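# Move the red box into the empty tray

## Task

Lift the red box out of the tray it starts in and set it down flat inside the tray that is empty. Every other box must still be inside its own tray at the end, with none resting on or hanging over a tray wall, and that tray must be left undisturbed; each of these that fails counts against you. The result only counts if it holds without the robot supporting it, so release the box and pull the tool away before finishing.

## Robot and tools

Robot: two Kinova Gen3 seven-joint arms, left_arm and right_arm. Each carries a suction cup instead of fingers. Base positions in the scene frame: left_arm (-0.026, +0.274, 0), right_arm (-0.057, -0.286, 0), both turned only slightly about z. Joint ranges (rad): waist and both rolls and wrist roll -6.283 to 6.283, shoulder -2.250 to 2.250, elbow -2.580 to 2.580, wrist pitch -2.100 to 2.100.

Frame: one shared scene frame. Origin on the table surface midway between the bases, +x away from the robot over the table, +y toward left_arm, +z up. The arm names do not refer to sides of any camera image. Quaternions are written w first (qw, qx, qy, qz).

Cup point: the reported end_effector_position is the centre of the cup rim. The cup opens along the cup point's own +z axis, so pointing it down needs an orientation whose +z is the world -z. From roughly 7 cm back from the rim the tool body and wrist camera stick out up to about 8 cm sideways, so leave room near tray walls and other boxes.

Row layout, shared by execute_actions and move: a single flat list of 16 numbers covering both arms, always all 16 even if one arm is idle: left x, y, z (metres), left qw, qx, qy, qz, left suction, then the same eight for the right arm. Position and quaternion are an absolute target pose for that cup point in the scene frame, not an offset. Suction lies in [-1, 1]: 1 means full vacuum (about 55 kPa below ambient), smaller positive values a fraction of it, 0.05 or less means off. Suction keeps its last value, and sending 0 is a real off command, so repeat an arm's previous suction value to leave it alone. To hold an arm still, resend the exact pose (position and quaternion) from the last result before it was meant to stay; to keep an orientation, keep sending the same quaternion you chose, not the slightly drifted one that results print.

execute_actions(actions): a list of up to 15 actions run in order. Each action is a table of up to 15 rows; each row is used for one control step of 1/30 s, and a short table repeats its final row to fill 15 steps. An empty list just returns state and images. Any target more than 0.6 m from the cup point's current position, along any of that cup point's own axes, gets the action refused for both arms; a malformed action, or a first action failing that check against the latest state, refuses the whole call. Every step, the commanded pose is clipped to at most 70 mm and 16 degrees away from the measured pose, and the arm stops at the last clipped pose, so far targets need further actions. Position wins over orientation when both cannot be met.

move(target, speed, blocking): target is one 16-number row as above. Each cup point follows a straight line to its pose; all paths finish together and last 0.5 to 10 s (cut off at 10 s). speed is the top path speed in m/s, 0.002 to 0.5, default 0.25; rotation is capped at twice that in rad/s. Nothing steers around obstacles or the other arm. Arms can lag, wander off the line and overshoot speed, mainly near full stretch. Suction values go out at the start and are not waited for. blocking=false returns after 0.5 s while the arm keeps going; until a result shows the move has ended, further moves and execute_actions are rejected, so call wait or stop first. The extra "move:" line gives the ending (done, off_target, moving, held, fault) and limits (paced = target clipped, held = some steps blocked, after which the arm may suddenly go faster), plus each cup point's distance to its pose.

wait(seconds): 0 to 10; arms keep their last command, and a running move continues. stop(): brakes a running move; fast arms need space to stop. zoom_image(camera, region): camera is cam_high (896x504), cam_low (896x504), cam_left_wrist (616x616) or cam_right_wrist (616x616); region [x0, y0, x1, y1] in pixels from the top-left, at most 504 by 504. read_manual(section): only "licences", no motion. finished_scene(scene): pass the current scene number; irreversible, do it only once the box is placed, released and the arm is away.

Result lines: the state line gives both cup point poses (printed positions can be off, more at long reach). "Hand target" is the pose each controller currently drives toward. "pose unreachable" means a clearance check altered or blocked that arm's command. Step readings list positions at some steps; HELD marks steps where an arm's command was held back. Joint torques follow the joint order, with fixed offsets and noise. suction_measured is the vacuum reached; it stays near 0 without a seal and settles up to 0.15 under the command, dipping up to 0.04 while the pump cycles. part_present turns 1 at 0.50 and back to 0 below 0.45. MOTOR HOT appears at 60 °C; at 75 °C an OVER-TEMPERATURE FAULT lets that arm sag.

Picking and placing: switch suction on and press the 29 mm rim flat onto a smooth face of the box so it seals all round; holes, seams and box edges under the rim leak. Under vacuum the cup shortens, so the box rides up to about 10 mm nearer the tool, and vacuum alone can pull a box up. To release, lower the box until it rests, then turn suction off, and lift at least 15 mm before the cup is surely free. If the cup seals on the table, turn suction off to free it.

Avoid: contact torque at a joint's limit (49.1 N m for the first four joints, 30.9 N m for the wrist three) causes a TORQUE FAULT that stops the arm for 10 s and drops the rest of the call. Fast approaches and targets set well past a contact push harder. Do not let the arms strike or squeeze each other, do not drop, slam or drag boxes, and never push anything off the table. Loose objects may occasionally get a brief external nudge, so check the final state in images.

Each tool is called after ">>>" as name([rows], argument=value, ...), one row to a line, values as JSON.

## Session

>>> execute_actions(actions=[])

Scene clock: 0.00 s.
left_arm: end_effector_position=(+0.4226, +0.2811, +0.2063) suction_measured=0.00 part_present=0 end_effector_quat_wxyz=(-0.002, -0.266, +0.964, +0.001) | right_arm: end_effector_position=(+0.3853, -0.1954, +0.2089) suction_measured=0.00 part_present=0 end_effector_quat_wxyz=(+0.002, +0.160, +0.987, -0.001)
Joint positions: left_arm=[-0.058  0.433  0.001  1.659 -0.002  1.054 -2.674] | right_arm=[-0.055  0.431  0.003  1.653  0.002  1.055  2.561]
Joint velocities: left_arm=[ 0.001  0.    -0.001  0.     0.001 -0.001  0.   ] | right_arm=[-0.    -0.001  0.    -0.001 -0.    -0.001  0.001]
Joint torques (N m, as the joint torque sensors report them, + toward a larger angle): no reading
Hand target (left_arm): +0.423, +0.281, +0.206; -0.002, -0.266, +0.964, +0.001
Hand target (right_arm): +0.385, -0.195, +0.209; +0.002, +0.160, +0.987, -0.001

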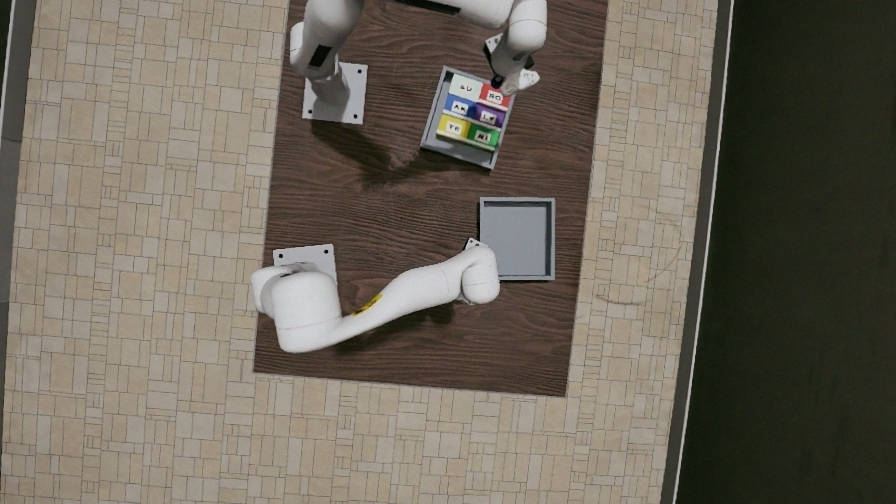

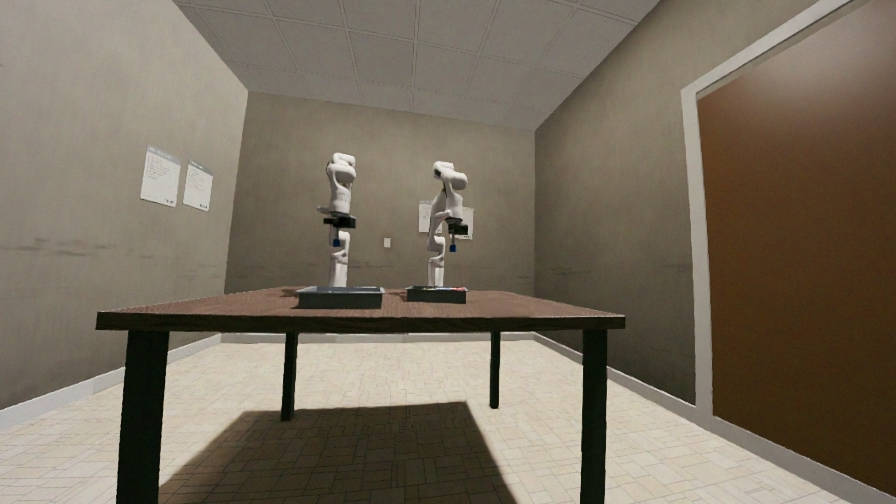

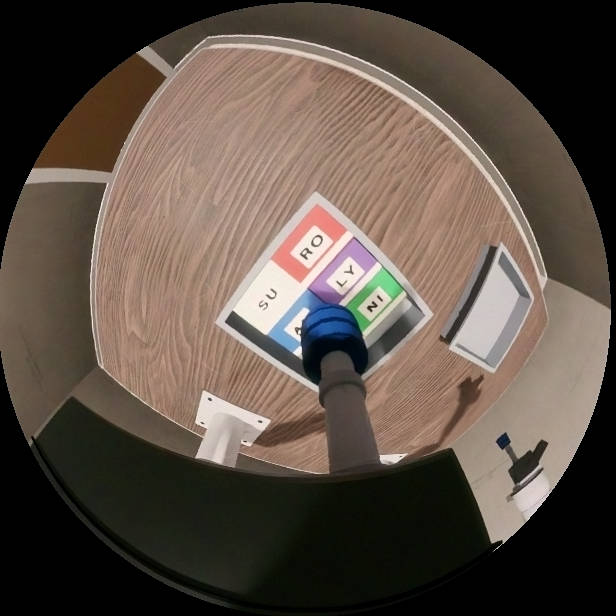

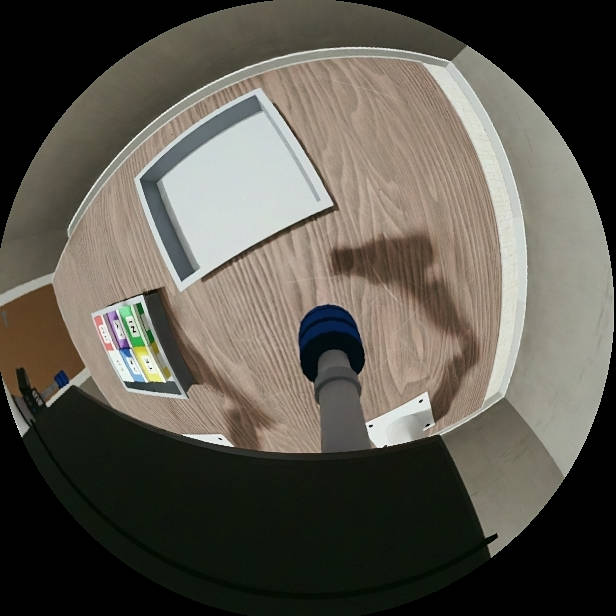

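>>> zoom_image(camera="cam_high", region=[410, 55, 540, 185])

>>> zoom_image(camera="cam_high", region=[450, 180, 580, 300])

>>> zoom_image(camera="cam_left_wrist", region=[200, 180, 450, 400])

>>> zoom_image(camera="cam_low", region=[390, 225, 500, 315])

>>> zoom_image(camera="cam_high", region=[270, 30, 410, 150])

>>> zoom_image(camera="cam_high", region=[240, 220, 400, 380])

Region (410, 55, 540, 185) of cam_high's 896x504 image, scaled by 3.877, with more detail than that image has.

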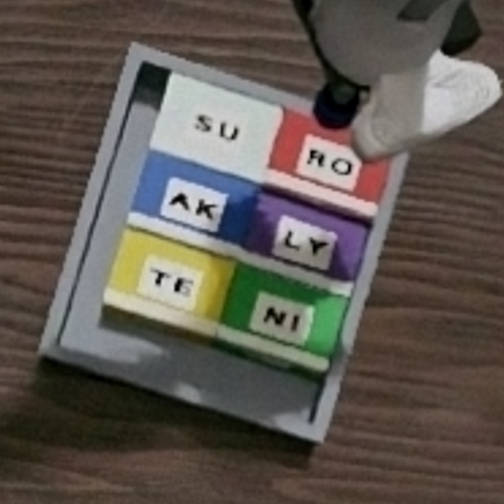

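Region (450, 180, 580, 300) of cam_high's 896x504 image, scaled by 3.877, with more detail than that image has; it fills the top 465 rows of this view, and the rest is white.

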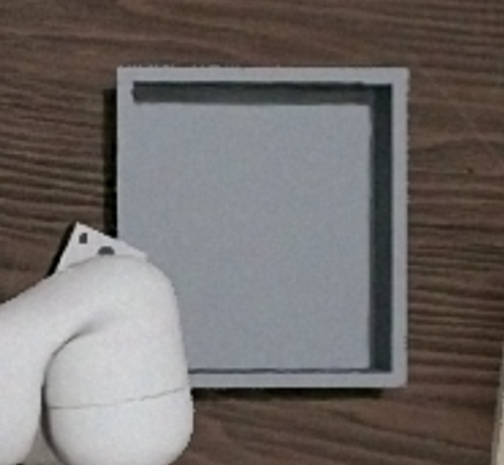

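Region (200, 180, 450, 400) of cam_left_wrist's 616x616 image, scaled by 2.016, with more detail than that image has; it fills the top 444 rows of this view, and the rest is white.

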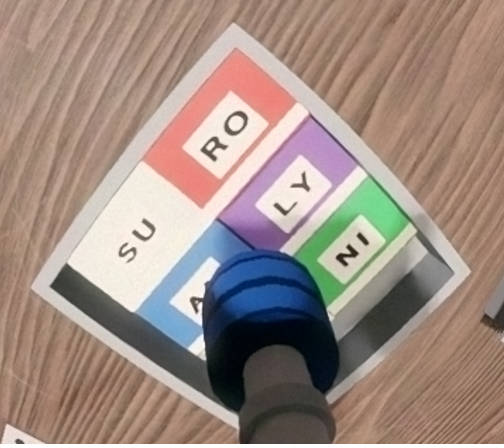

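Region (390, 225, 500, 315) of cam_low's 896x504 image, scaled by 4.582, with more detail than that image has; it fills the top 412 rows of this view, and the rest is white.

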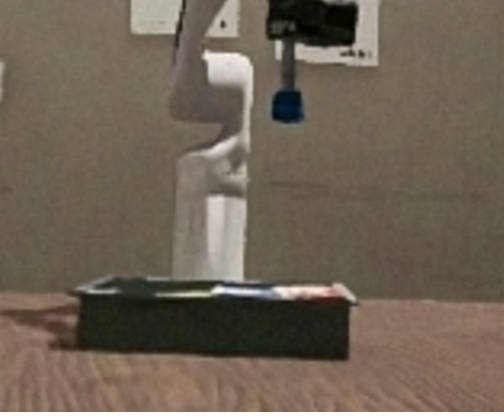

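Region (270, 30, 410, 150) of cam_high's 896x504 image, scaled by 3.600, with more detail than that image has; it fills the top 432 rows of this view, and the rest is white.

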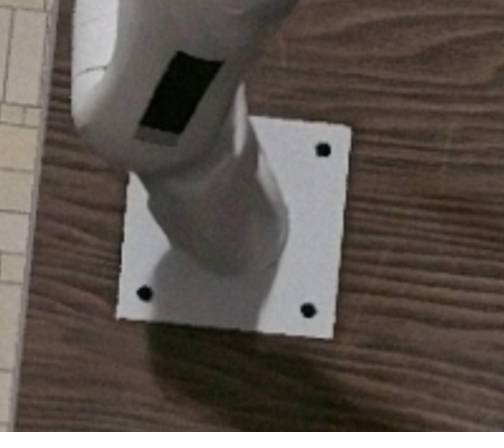

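Region (240, 220, 400, 380) of cam_high's 896x504 image, scaled by 3.150, with more detail than that image has.

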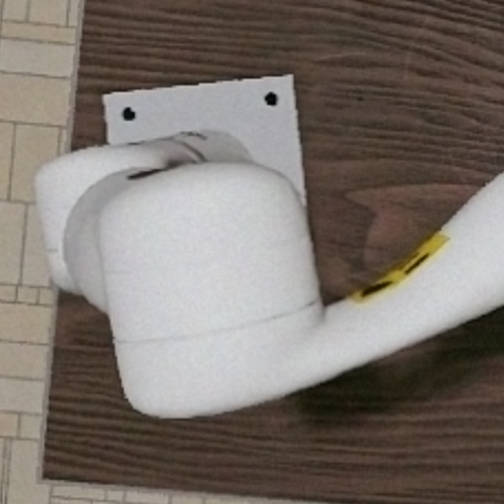

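>>> zoom_image(camera="cam_left_wrist", region=[180, 370, 290, 470])

>>> zoom_image(camera="cam_left_wrist", region=[255, 185, 385, 325])

>>> zoom_image(camera="cam_high", region=[465, 65, 530, 125])

Region (180, 370, 290, 470) of cam_left_wrist's 616x616 image, scaled by 4.582, with more detail than that image has; it fills the top 458 rows of this view, and the rest is white.

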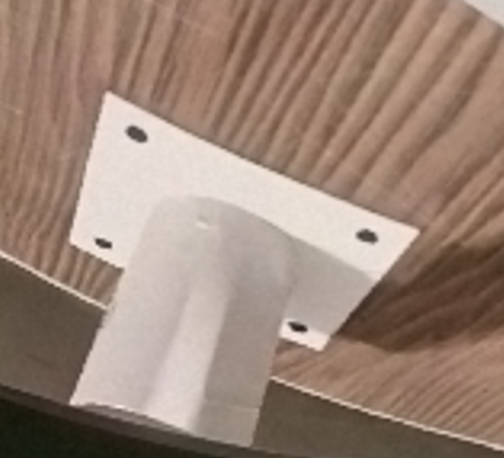

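Region (255, 185, 385, 325) of cam_left_wrist's 616x616 image, scaled by 3.600, with more detail than that image has; it fills the left 468 columns of this view, and the rest is white.

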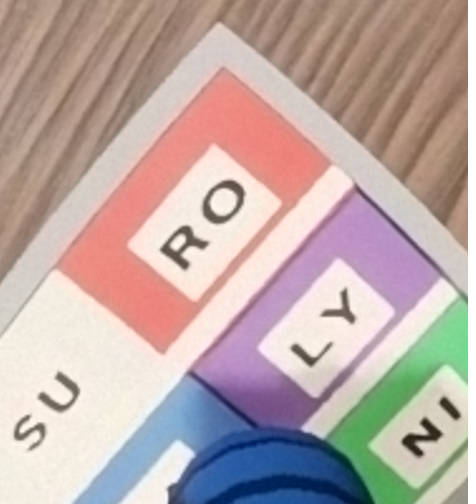

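Region (465, 65, 530, 125) of cam_high's 896x504 image, scaled by 7.754, with more detail than that image has; it fills the top 465 rows of this view, and the rest is white.

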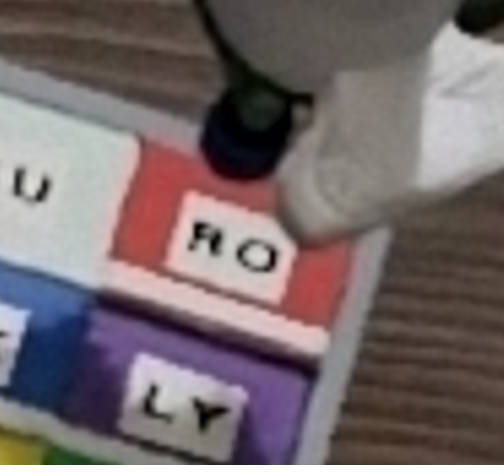

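>>> zoom_image(camera="cam_left_wrist", region=[420, 230, 560, 390])

>>> zoom_image(camera="cam_right_wrist", region=[120, 70, 350, 300])

Region (420, 230, 560, 390) of cam_left_wrist's 616x616 image, scaled by 3.150, with more detail than that image has; it fills the left 441 columns of this view, and the rest is white.

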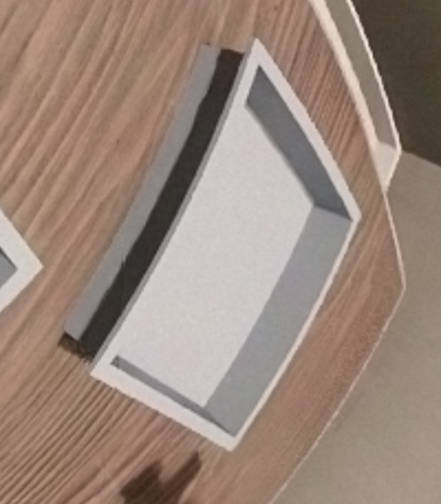

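Region (120, 70, 350, 300) of cam_right_wrist's 616x616 image, scaled by 2.191, with more detail than that image has.

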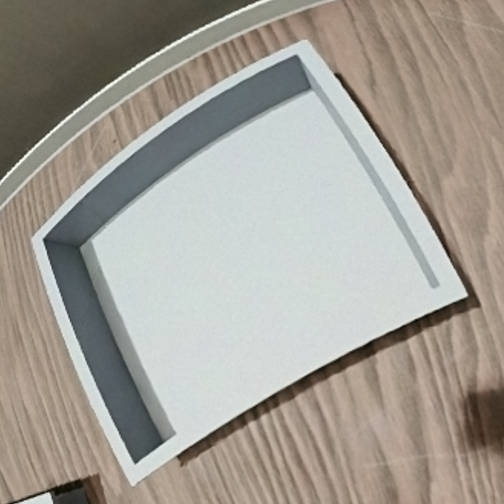

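>>> move(target=[0.4505, 0.3035, 0.080, 0, -0.266, 0.964, 0, 0, 0.262, -0.2207, 0.238, 0.002, 0.160, 0.987, -0.001, 0], speed=0.25)

Scene clock: 9.40 s.
left_arm: end_effector_position=(+0.4503, +0.3033, +0.0803) suction_measured=0.00 part_present=0 end_effector_quat_wxyz=(+0.000, -0.266, +0.964, -0.000) | right_arm: end_effector_position=(+0.2619, -0.2203, +0.2375) suction_measured=0.00 part_present=0 end_effector_quat_wxyz=(+0.001, +0.160, +0.987, -0.001)
Joint positions: left_arm=[-0.097  0.672 -0.006  1.719  0.007  0.75  -2.724] | right_arm=[-0.066  0.127 -0.011  1.98   0.005  1.032  2.535]
Joint velocities: left_arm=[-0.001  0.005  0.    -0.     0.    -0.    -0.   ] | right_arm=[ 0.001 -0.007 -0.     0.001  0.    -0.     0.   ]
Joint torques (N m, as the joint torque sensors report them, + toward a larger angle): left_arm=[  0.   -16.8    0.37  -4.78   0.    -0.08  -0.32] | right_arm=[-0.37 -8.76 -0.32 -6.58  0.03 -0.04 -0.19]
Hand target (left_arm): +0.450, +0.303, +0.080; -0.000, -0.266, +0.964, -0.000
Hand target (right_arm): +0.262, -0.220, +0.238; +0.002, +0.160, +0.987, -0.001
Off the commanded pose (left_arm): 0.000 m, 0 deg.
Off the commanded pose (right_arm): 0.001 m, 0 deg.
move: done

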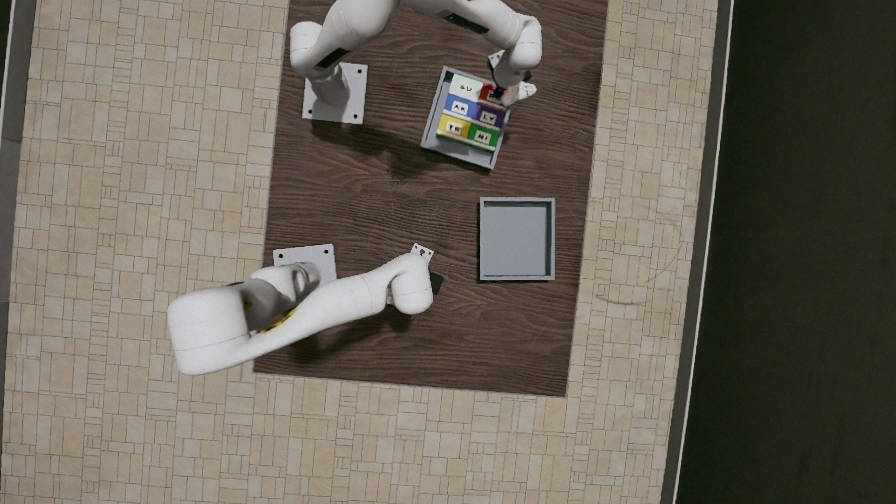

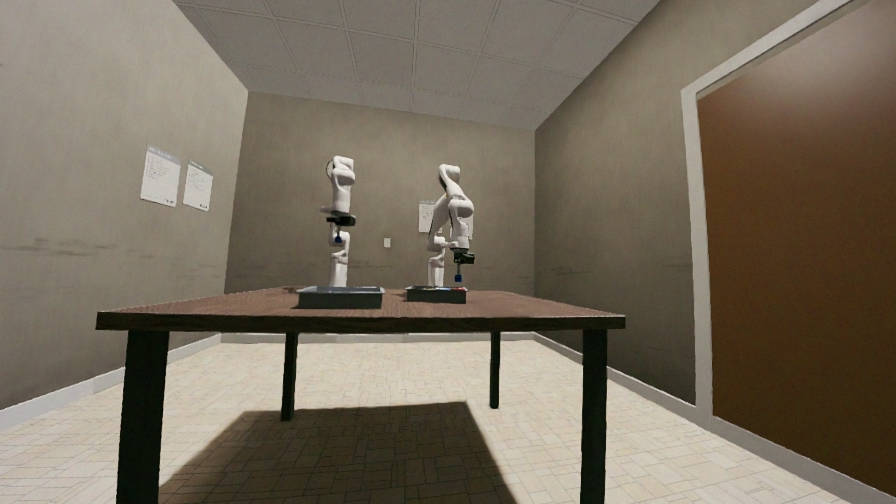

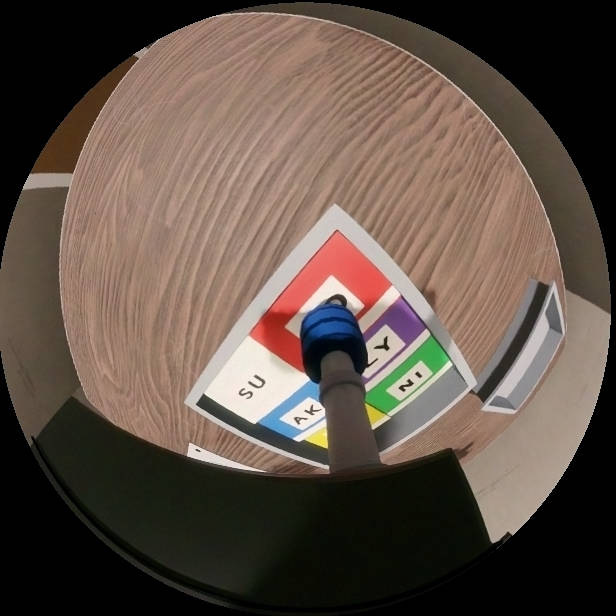

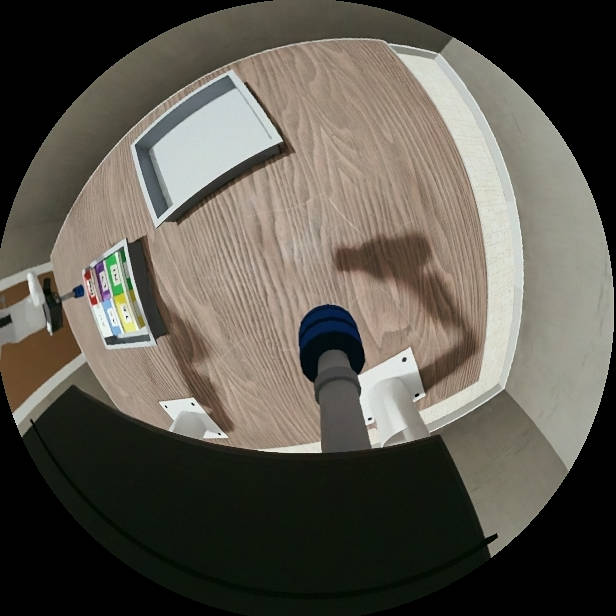

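>>> zoom_image(camera="cam_left_wrist", region=[235, 195, 425, 385])

>>> zoom_image(camera="cam_low", region=[400, 245, 490, 310])

>>> zoom_image(camera="cam_high", region=[465, 65, 530, 125])

>>> zoom_image(camera="cam_right_wrist", region=[40, 230, 180, 360])

Region (235, 195, 425, 385) of cam_left_wrist's 616x616 image, scaled by 2.653, with more detail than that image has.

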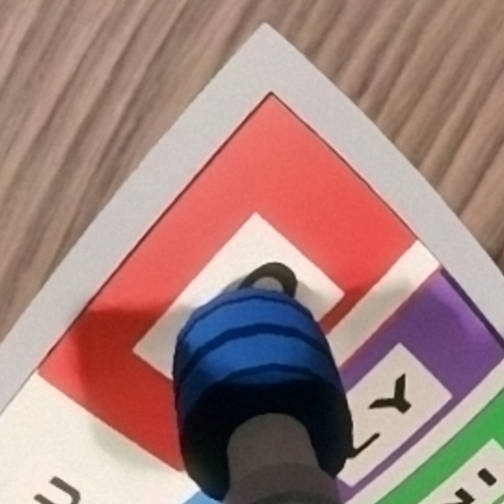

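Region (400, 245, 490, 310) of cam_low's 896x504 image, scaled by 5.600, with more detail than that image has.

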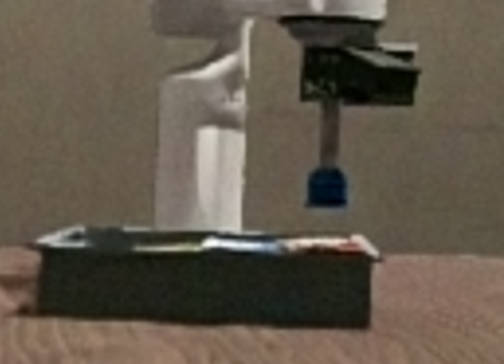

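Region (465, 65, 530, 125) of cam_high's 896x504 image, scaled by 7.754, with more detail than that image has; it fills the top 465 rows of this view, and the rest is white.

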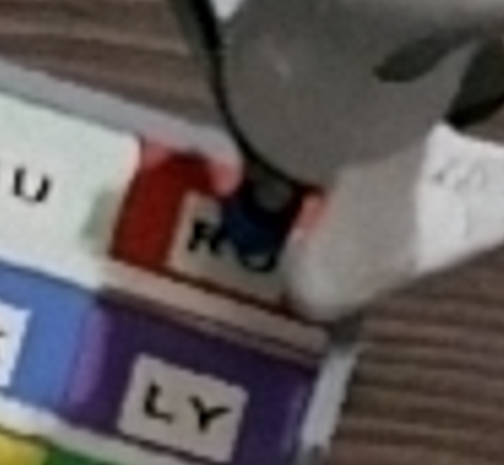

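Region (40, 230, 180, 360) of cam_right_wrist's 616x616 image, scaled by 3.600, with more detail than that image has; it fills the top 468 rows of this view, and the rest is white.

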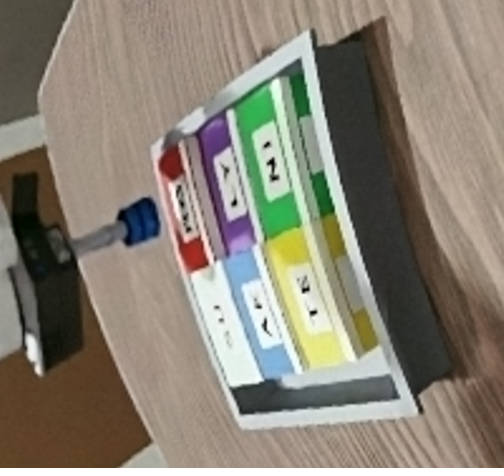

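>>> execute_actions([
  [[0.4503,0.3034,0.0797,0,-0.266,0.964,0,1,0.2619,-0.2203,0.2375,0.001,0.160,0.987,-0.001,0],[0.4502,0.3033,0.0784,0,-0.266,0.964,0,1,0.2619,-0.2203,0.2375,0.001,0.160,0.987,-0.001,0],[0.4499,0.3031,0.0762,0,-0.266,0.964,0,1,0.2619,-0.2203,0.2375,0.001,0.160,0.987,-0.001,0],[0.4495,0.3028,0.0733,0,-0.266,0.964,0,1,0.2619,-0.2203,0.2375,0.001,0.160,0.987,-0.001,0],[0.4490,0.3026,0.0700,0,-0.266,0.964,0,1,0.2619,-0.2203,0.2375,0.001,0.160,0.987,-0.001,0],[0.4486,0.3023,0.0667,0,-0.266,0.964,0,1,0.2619,-0.2203,0.2375,0.001,0.160,0.987,-0.001,0],[0.4482,0.3021,0.0636,0,-0.266,0.964,0,1,0.2619,-0.2203,0.2375,0.001,0.160,0.987,-0.001,0],[0.4479,0.3019,0.0608,0,-0.266,0.964,0,1,0.2619,-0.2203,0.2375,0.001,0.160,0.987,-0.001,0],[0.4477,0.3018,0.0584,0,-0.266,0.964,0,1,0.2619,-0.2203,0.2375,0.001,0.160,0.987,-0.001,0],[0.4477,0.3018,0.0564,0,-0.266,0.964,0,1,0.2619,-0.2203,0.2375,0.001,0.160,0.987,-0.001,0],[0.4477,0.3018,0.0548,0,-0.266,0.964,0,1,0.2619,-0.2203,0.2375,0.001,0.160,0.987,-0.001,0],[0.4477,0.3018,0.0535,0,-0.266,0.964,0,1,0.2619,-0.2203,0.2375,0.001,0.160,0.987,-0.001,0],[0.4477,0.3018,0.0524,0,-0.266,0.964,0,1,0.2619,-0.2203,0.2375,0.001,0.160,0.987,-0.001,0],[0.4477,0.3018,0.0515,0,-0.266,0.964,0,1,0.2619,-0.2203,0.2375,0.001,0.160,0.987,-0.001,0],[0.4477,0.3018,0.0508,0,-0.266,0.964,0,1,0.2619,-0.2203,0.2375,0.001,0.160,0.987,-0.001,0]],
])

Scene clock: 12.33 s.
left_arm: end_effector_position=(+0.4477, +0.3018, +0.0520) suction_measured=0.09 part_present=0 end_effector_quat_wxyz=(+0.000, -0.266, +0.964, -0.000) | right_arm: end_effector_position=(+0.2619, -0.2203, +0.2375) suction_measured=0.00 part_present=0 end_effector_quat_wxyz=(+0.001, +0.160, +0.987, -0.001)
Joint positions: left_arm=[-0.094  0.719 -0.007  1.747  0.008  0.675 -2.722] | right_arm=[-0.066  0.128 -0.011  1.979  0.005  1.033  2.535]
Joint velocities: left_arm=[ 0.002  0.052 -0.     0.017  0.001 -0.063 -0.001] | right_arm=[-0.001 -0.001 -0.    -0.001 -0.    -0.001  0.   ]
Joint torques (N m, as the joint torque sensors report them, + toward a larger angle): left_arm=[ -0.1  -17.89   0.2   -4.18   0.03  -0.04  -0.21] | right_arm=[-0.26 -8.89 -0.26 -6.47 -0.01 -0.09 -0.2 ]
Hand target (left_arm): +0.448, +0.302, +0.051; -0.000, -0.266, +0.964, -0.000
Hand target (right_arm): +0.262, -0.220, +0.237; +0.001, +0.160, +0.987, -0.001
Off the commanded pose (left_arm): 0.001 m, 0 deg.
Off the commanded pose (right_arm): 0.000 m, 0 deg.
Step readings (end_effector_position):
0: left_arm (+0.4502, +0.3033, +0.0801) | right_arm (+0.2619, -0.2203, +0.2378)
1: left_arm (+0.4502, +0.3033, +0.0799) | right_arm (+0.2619, -0.2203, +0.2376)
2: left_arm (+0.4502, +0.3032, +0.0793) | right_arm (+0.2619, -0.2203, +0.2375)
4: left_arm (+0.4498, +0.3031, +0.0761) | right_arm (+0.2619, -0.2203, +0.2375)
8: left_arm (+0.4481, +0.3021, +0.0646) | right_arm (+0.2619, -0.2203, +0.2375)
15: end_effector_position above

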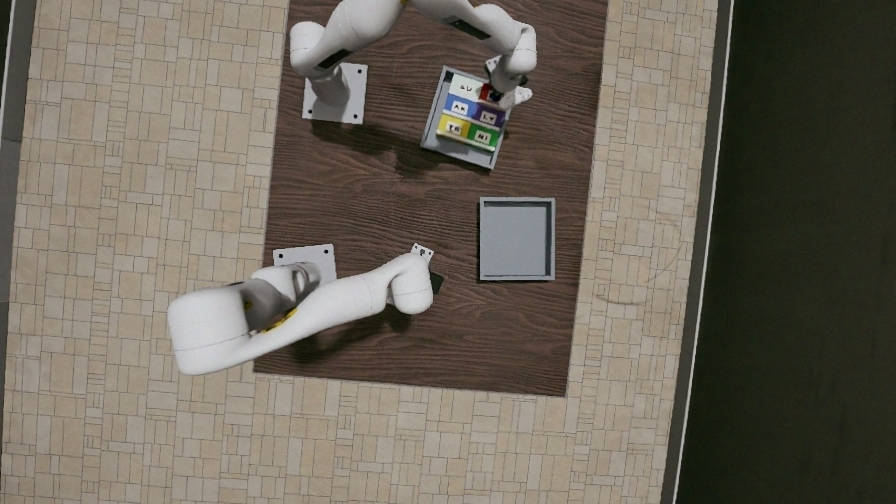

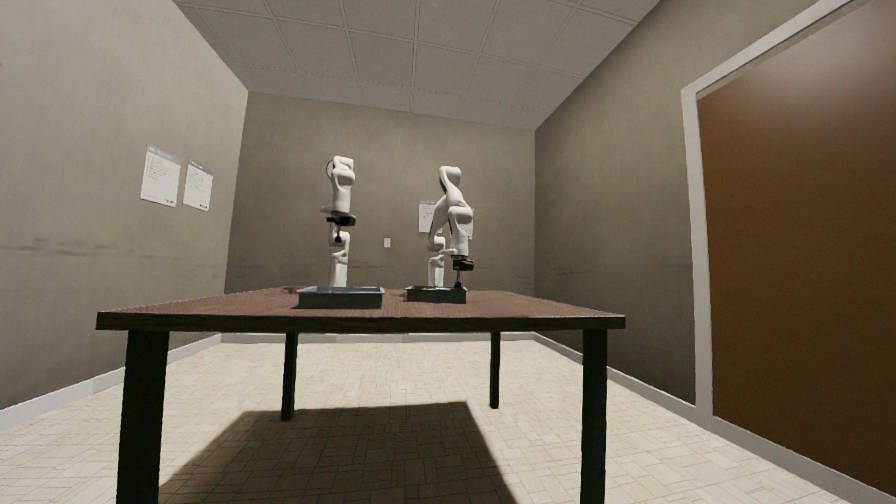

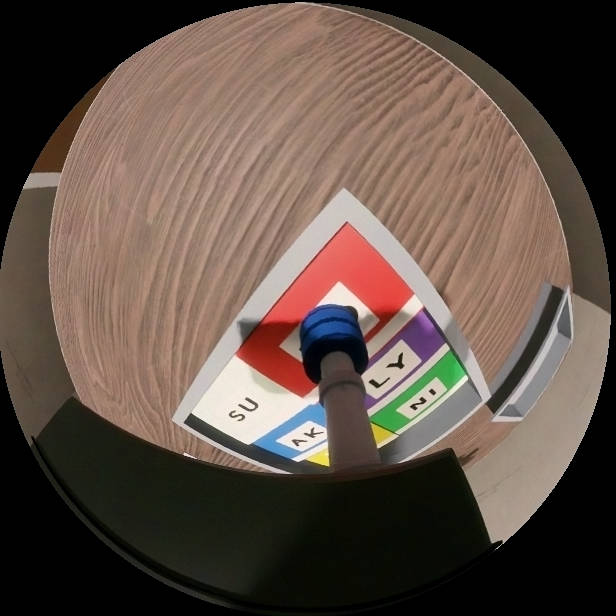

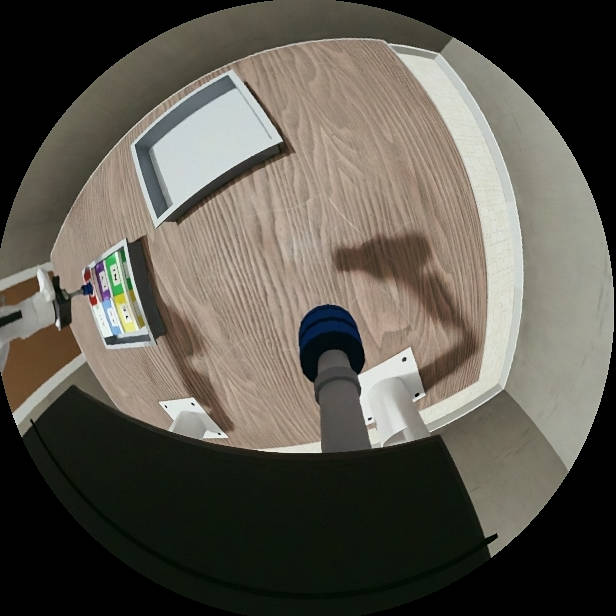

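>>> zoom_image(camera="cam_left_wrist", region=[220, 180, 450, 410])

>>> wait(seconds=0.6)

Region (220, 180, 450, 410) of cam_left_wrist's 616x616 image, scaled by 2.191, with more detail than that image has.

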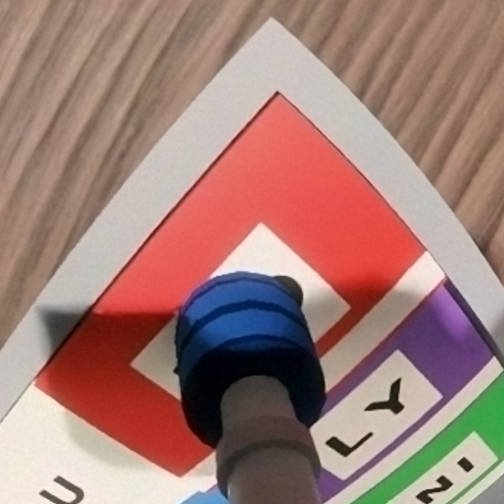

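Scene clock: 13.20 s.
left_arm: end_effector_position=(+0.4476, +0.3017, +0.0508) suction_measured=1.00 part_present=1 end_effector_quat_wxyz=(-0.000, -0.266, +0.964, -0.000) | right_arm: end_effector_position=(+0.2619, -0.2203, +0.2375) suction_measured=0.00 part_present=0 end_effector_quat_wxyz=(+0.001, +0.160, +0.987, -0.001)
Joint positions: left_arm=[-0.093  0.721 -0.007  1.748  0.008  0.673 -2.722] | right_arm=[-0.066  0.128 -0.011  1.979  0.005  1.033  2.535]
Joint velocities: left_arm=[ 0.002  0.     0.    -0.     0.001 -0.001  0.   ] | right_arm=[ 0.001 -0.    -0.001 -0.    -0.     0.002  0.   ]
Joint torques (N m, as the joint torque sensors report them, + toward a larger angle): left_arm=[ -0.45 -17.67   0.51  -4.48  -0.07  -0.08  -0.14] | right_arm=[-0.45 -8.87 -0.14 -6.37  0.02 -0.04 -0.15]
Hand target (left_arm): +0.448, +0.302, +0.051; -0.000, -0.266, +0.964, -0.000
Hand target (right_arm): +0.262, -0.220, +0.237; +0.001, +0.160, +0.987, -0.001
Off the commanded pose (left_arm): 0.000 m, 0 deg.
Off the commanded pose (right_arm): 0.000 m, 0 deg.
wait: 0.60 s; at rest from the start

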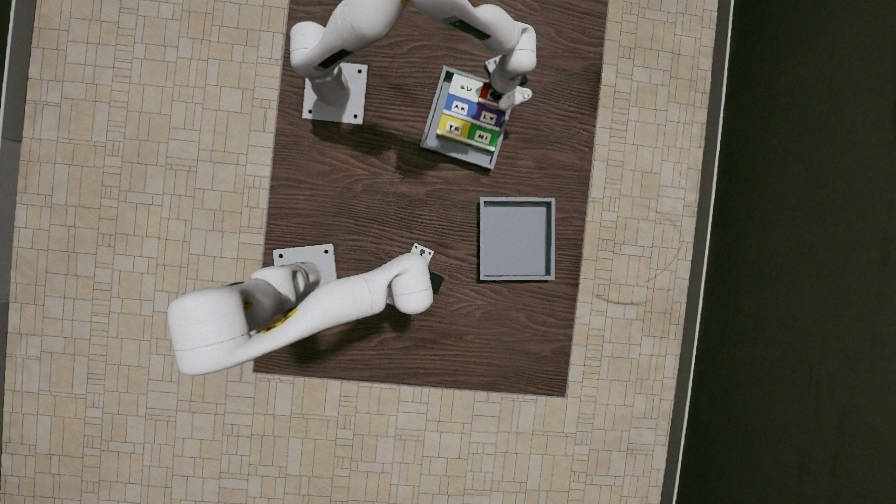

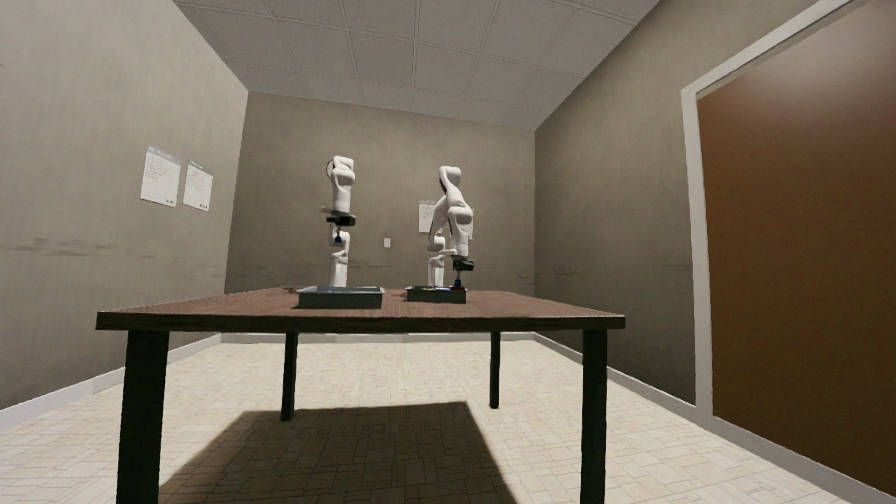

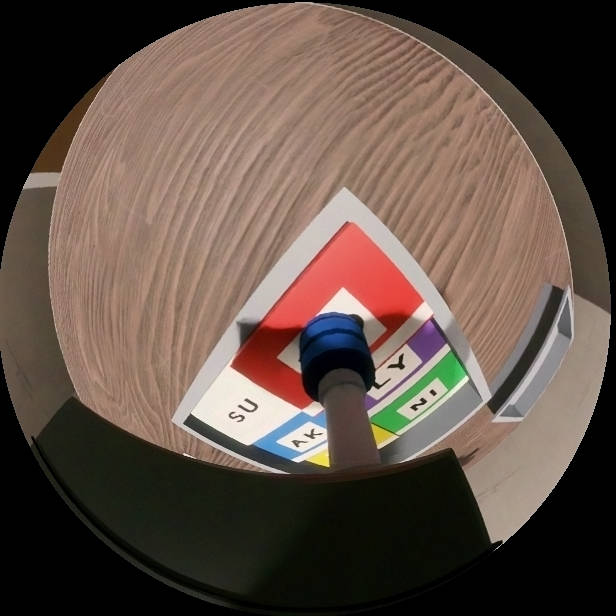

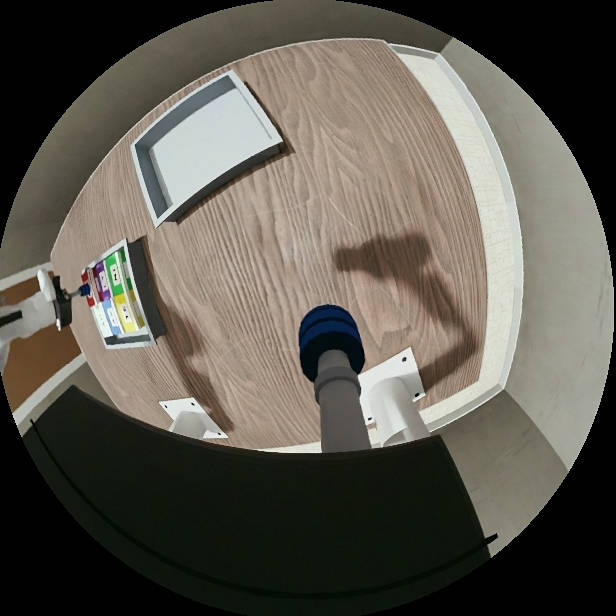

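>>> zoom_image(camera="cam_left_wrist", region=[220, 180, 450, 410])

>>> zoom_image(camera="cam_low", region=[400, 255, 490, 310])

>>> zoom_image(camera="cam_high", region=[450, 180, 580, 300])

Region (220, 180, 450, 410) of cam_left_wrist's 616x616 image, scaled by 2.191, with more detail than that image has.

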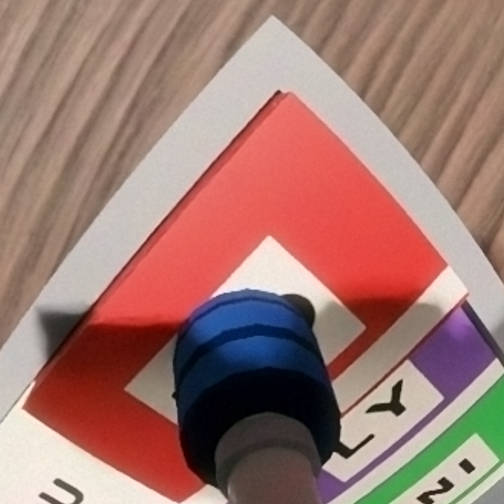

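Region (400, 255, 490, 310) of cam_low's 896x504 image, scaled by 5.600, with more detail than that image has.

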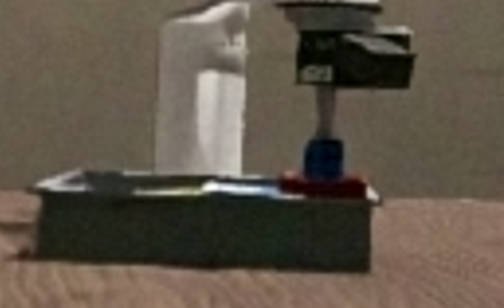

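Region (450, 180, 580, 300) of cam_high's 896x504 image, scaled by 3.877, with more detail than that image has; it fills the top 465 rows of this view, and the rest is white.

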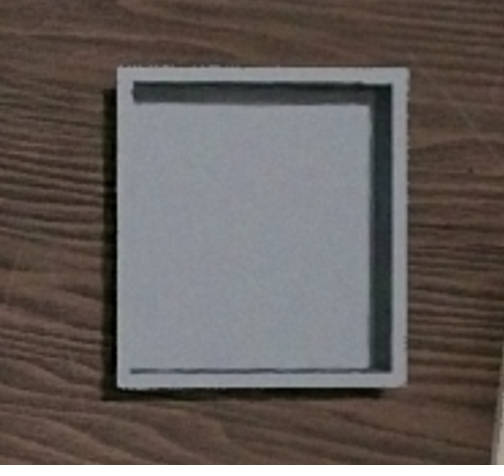

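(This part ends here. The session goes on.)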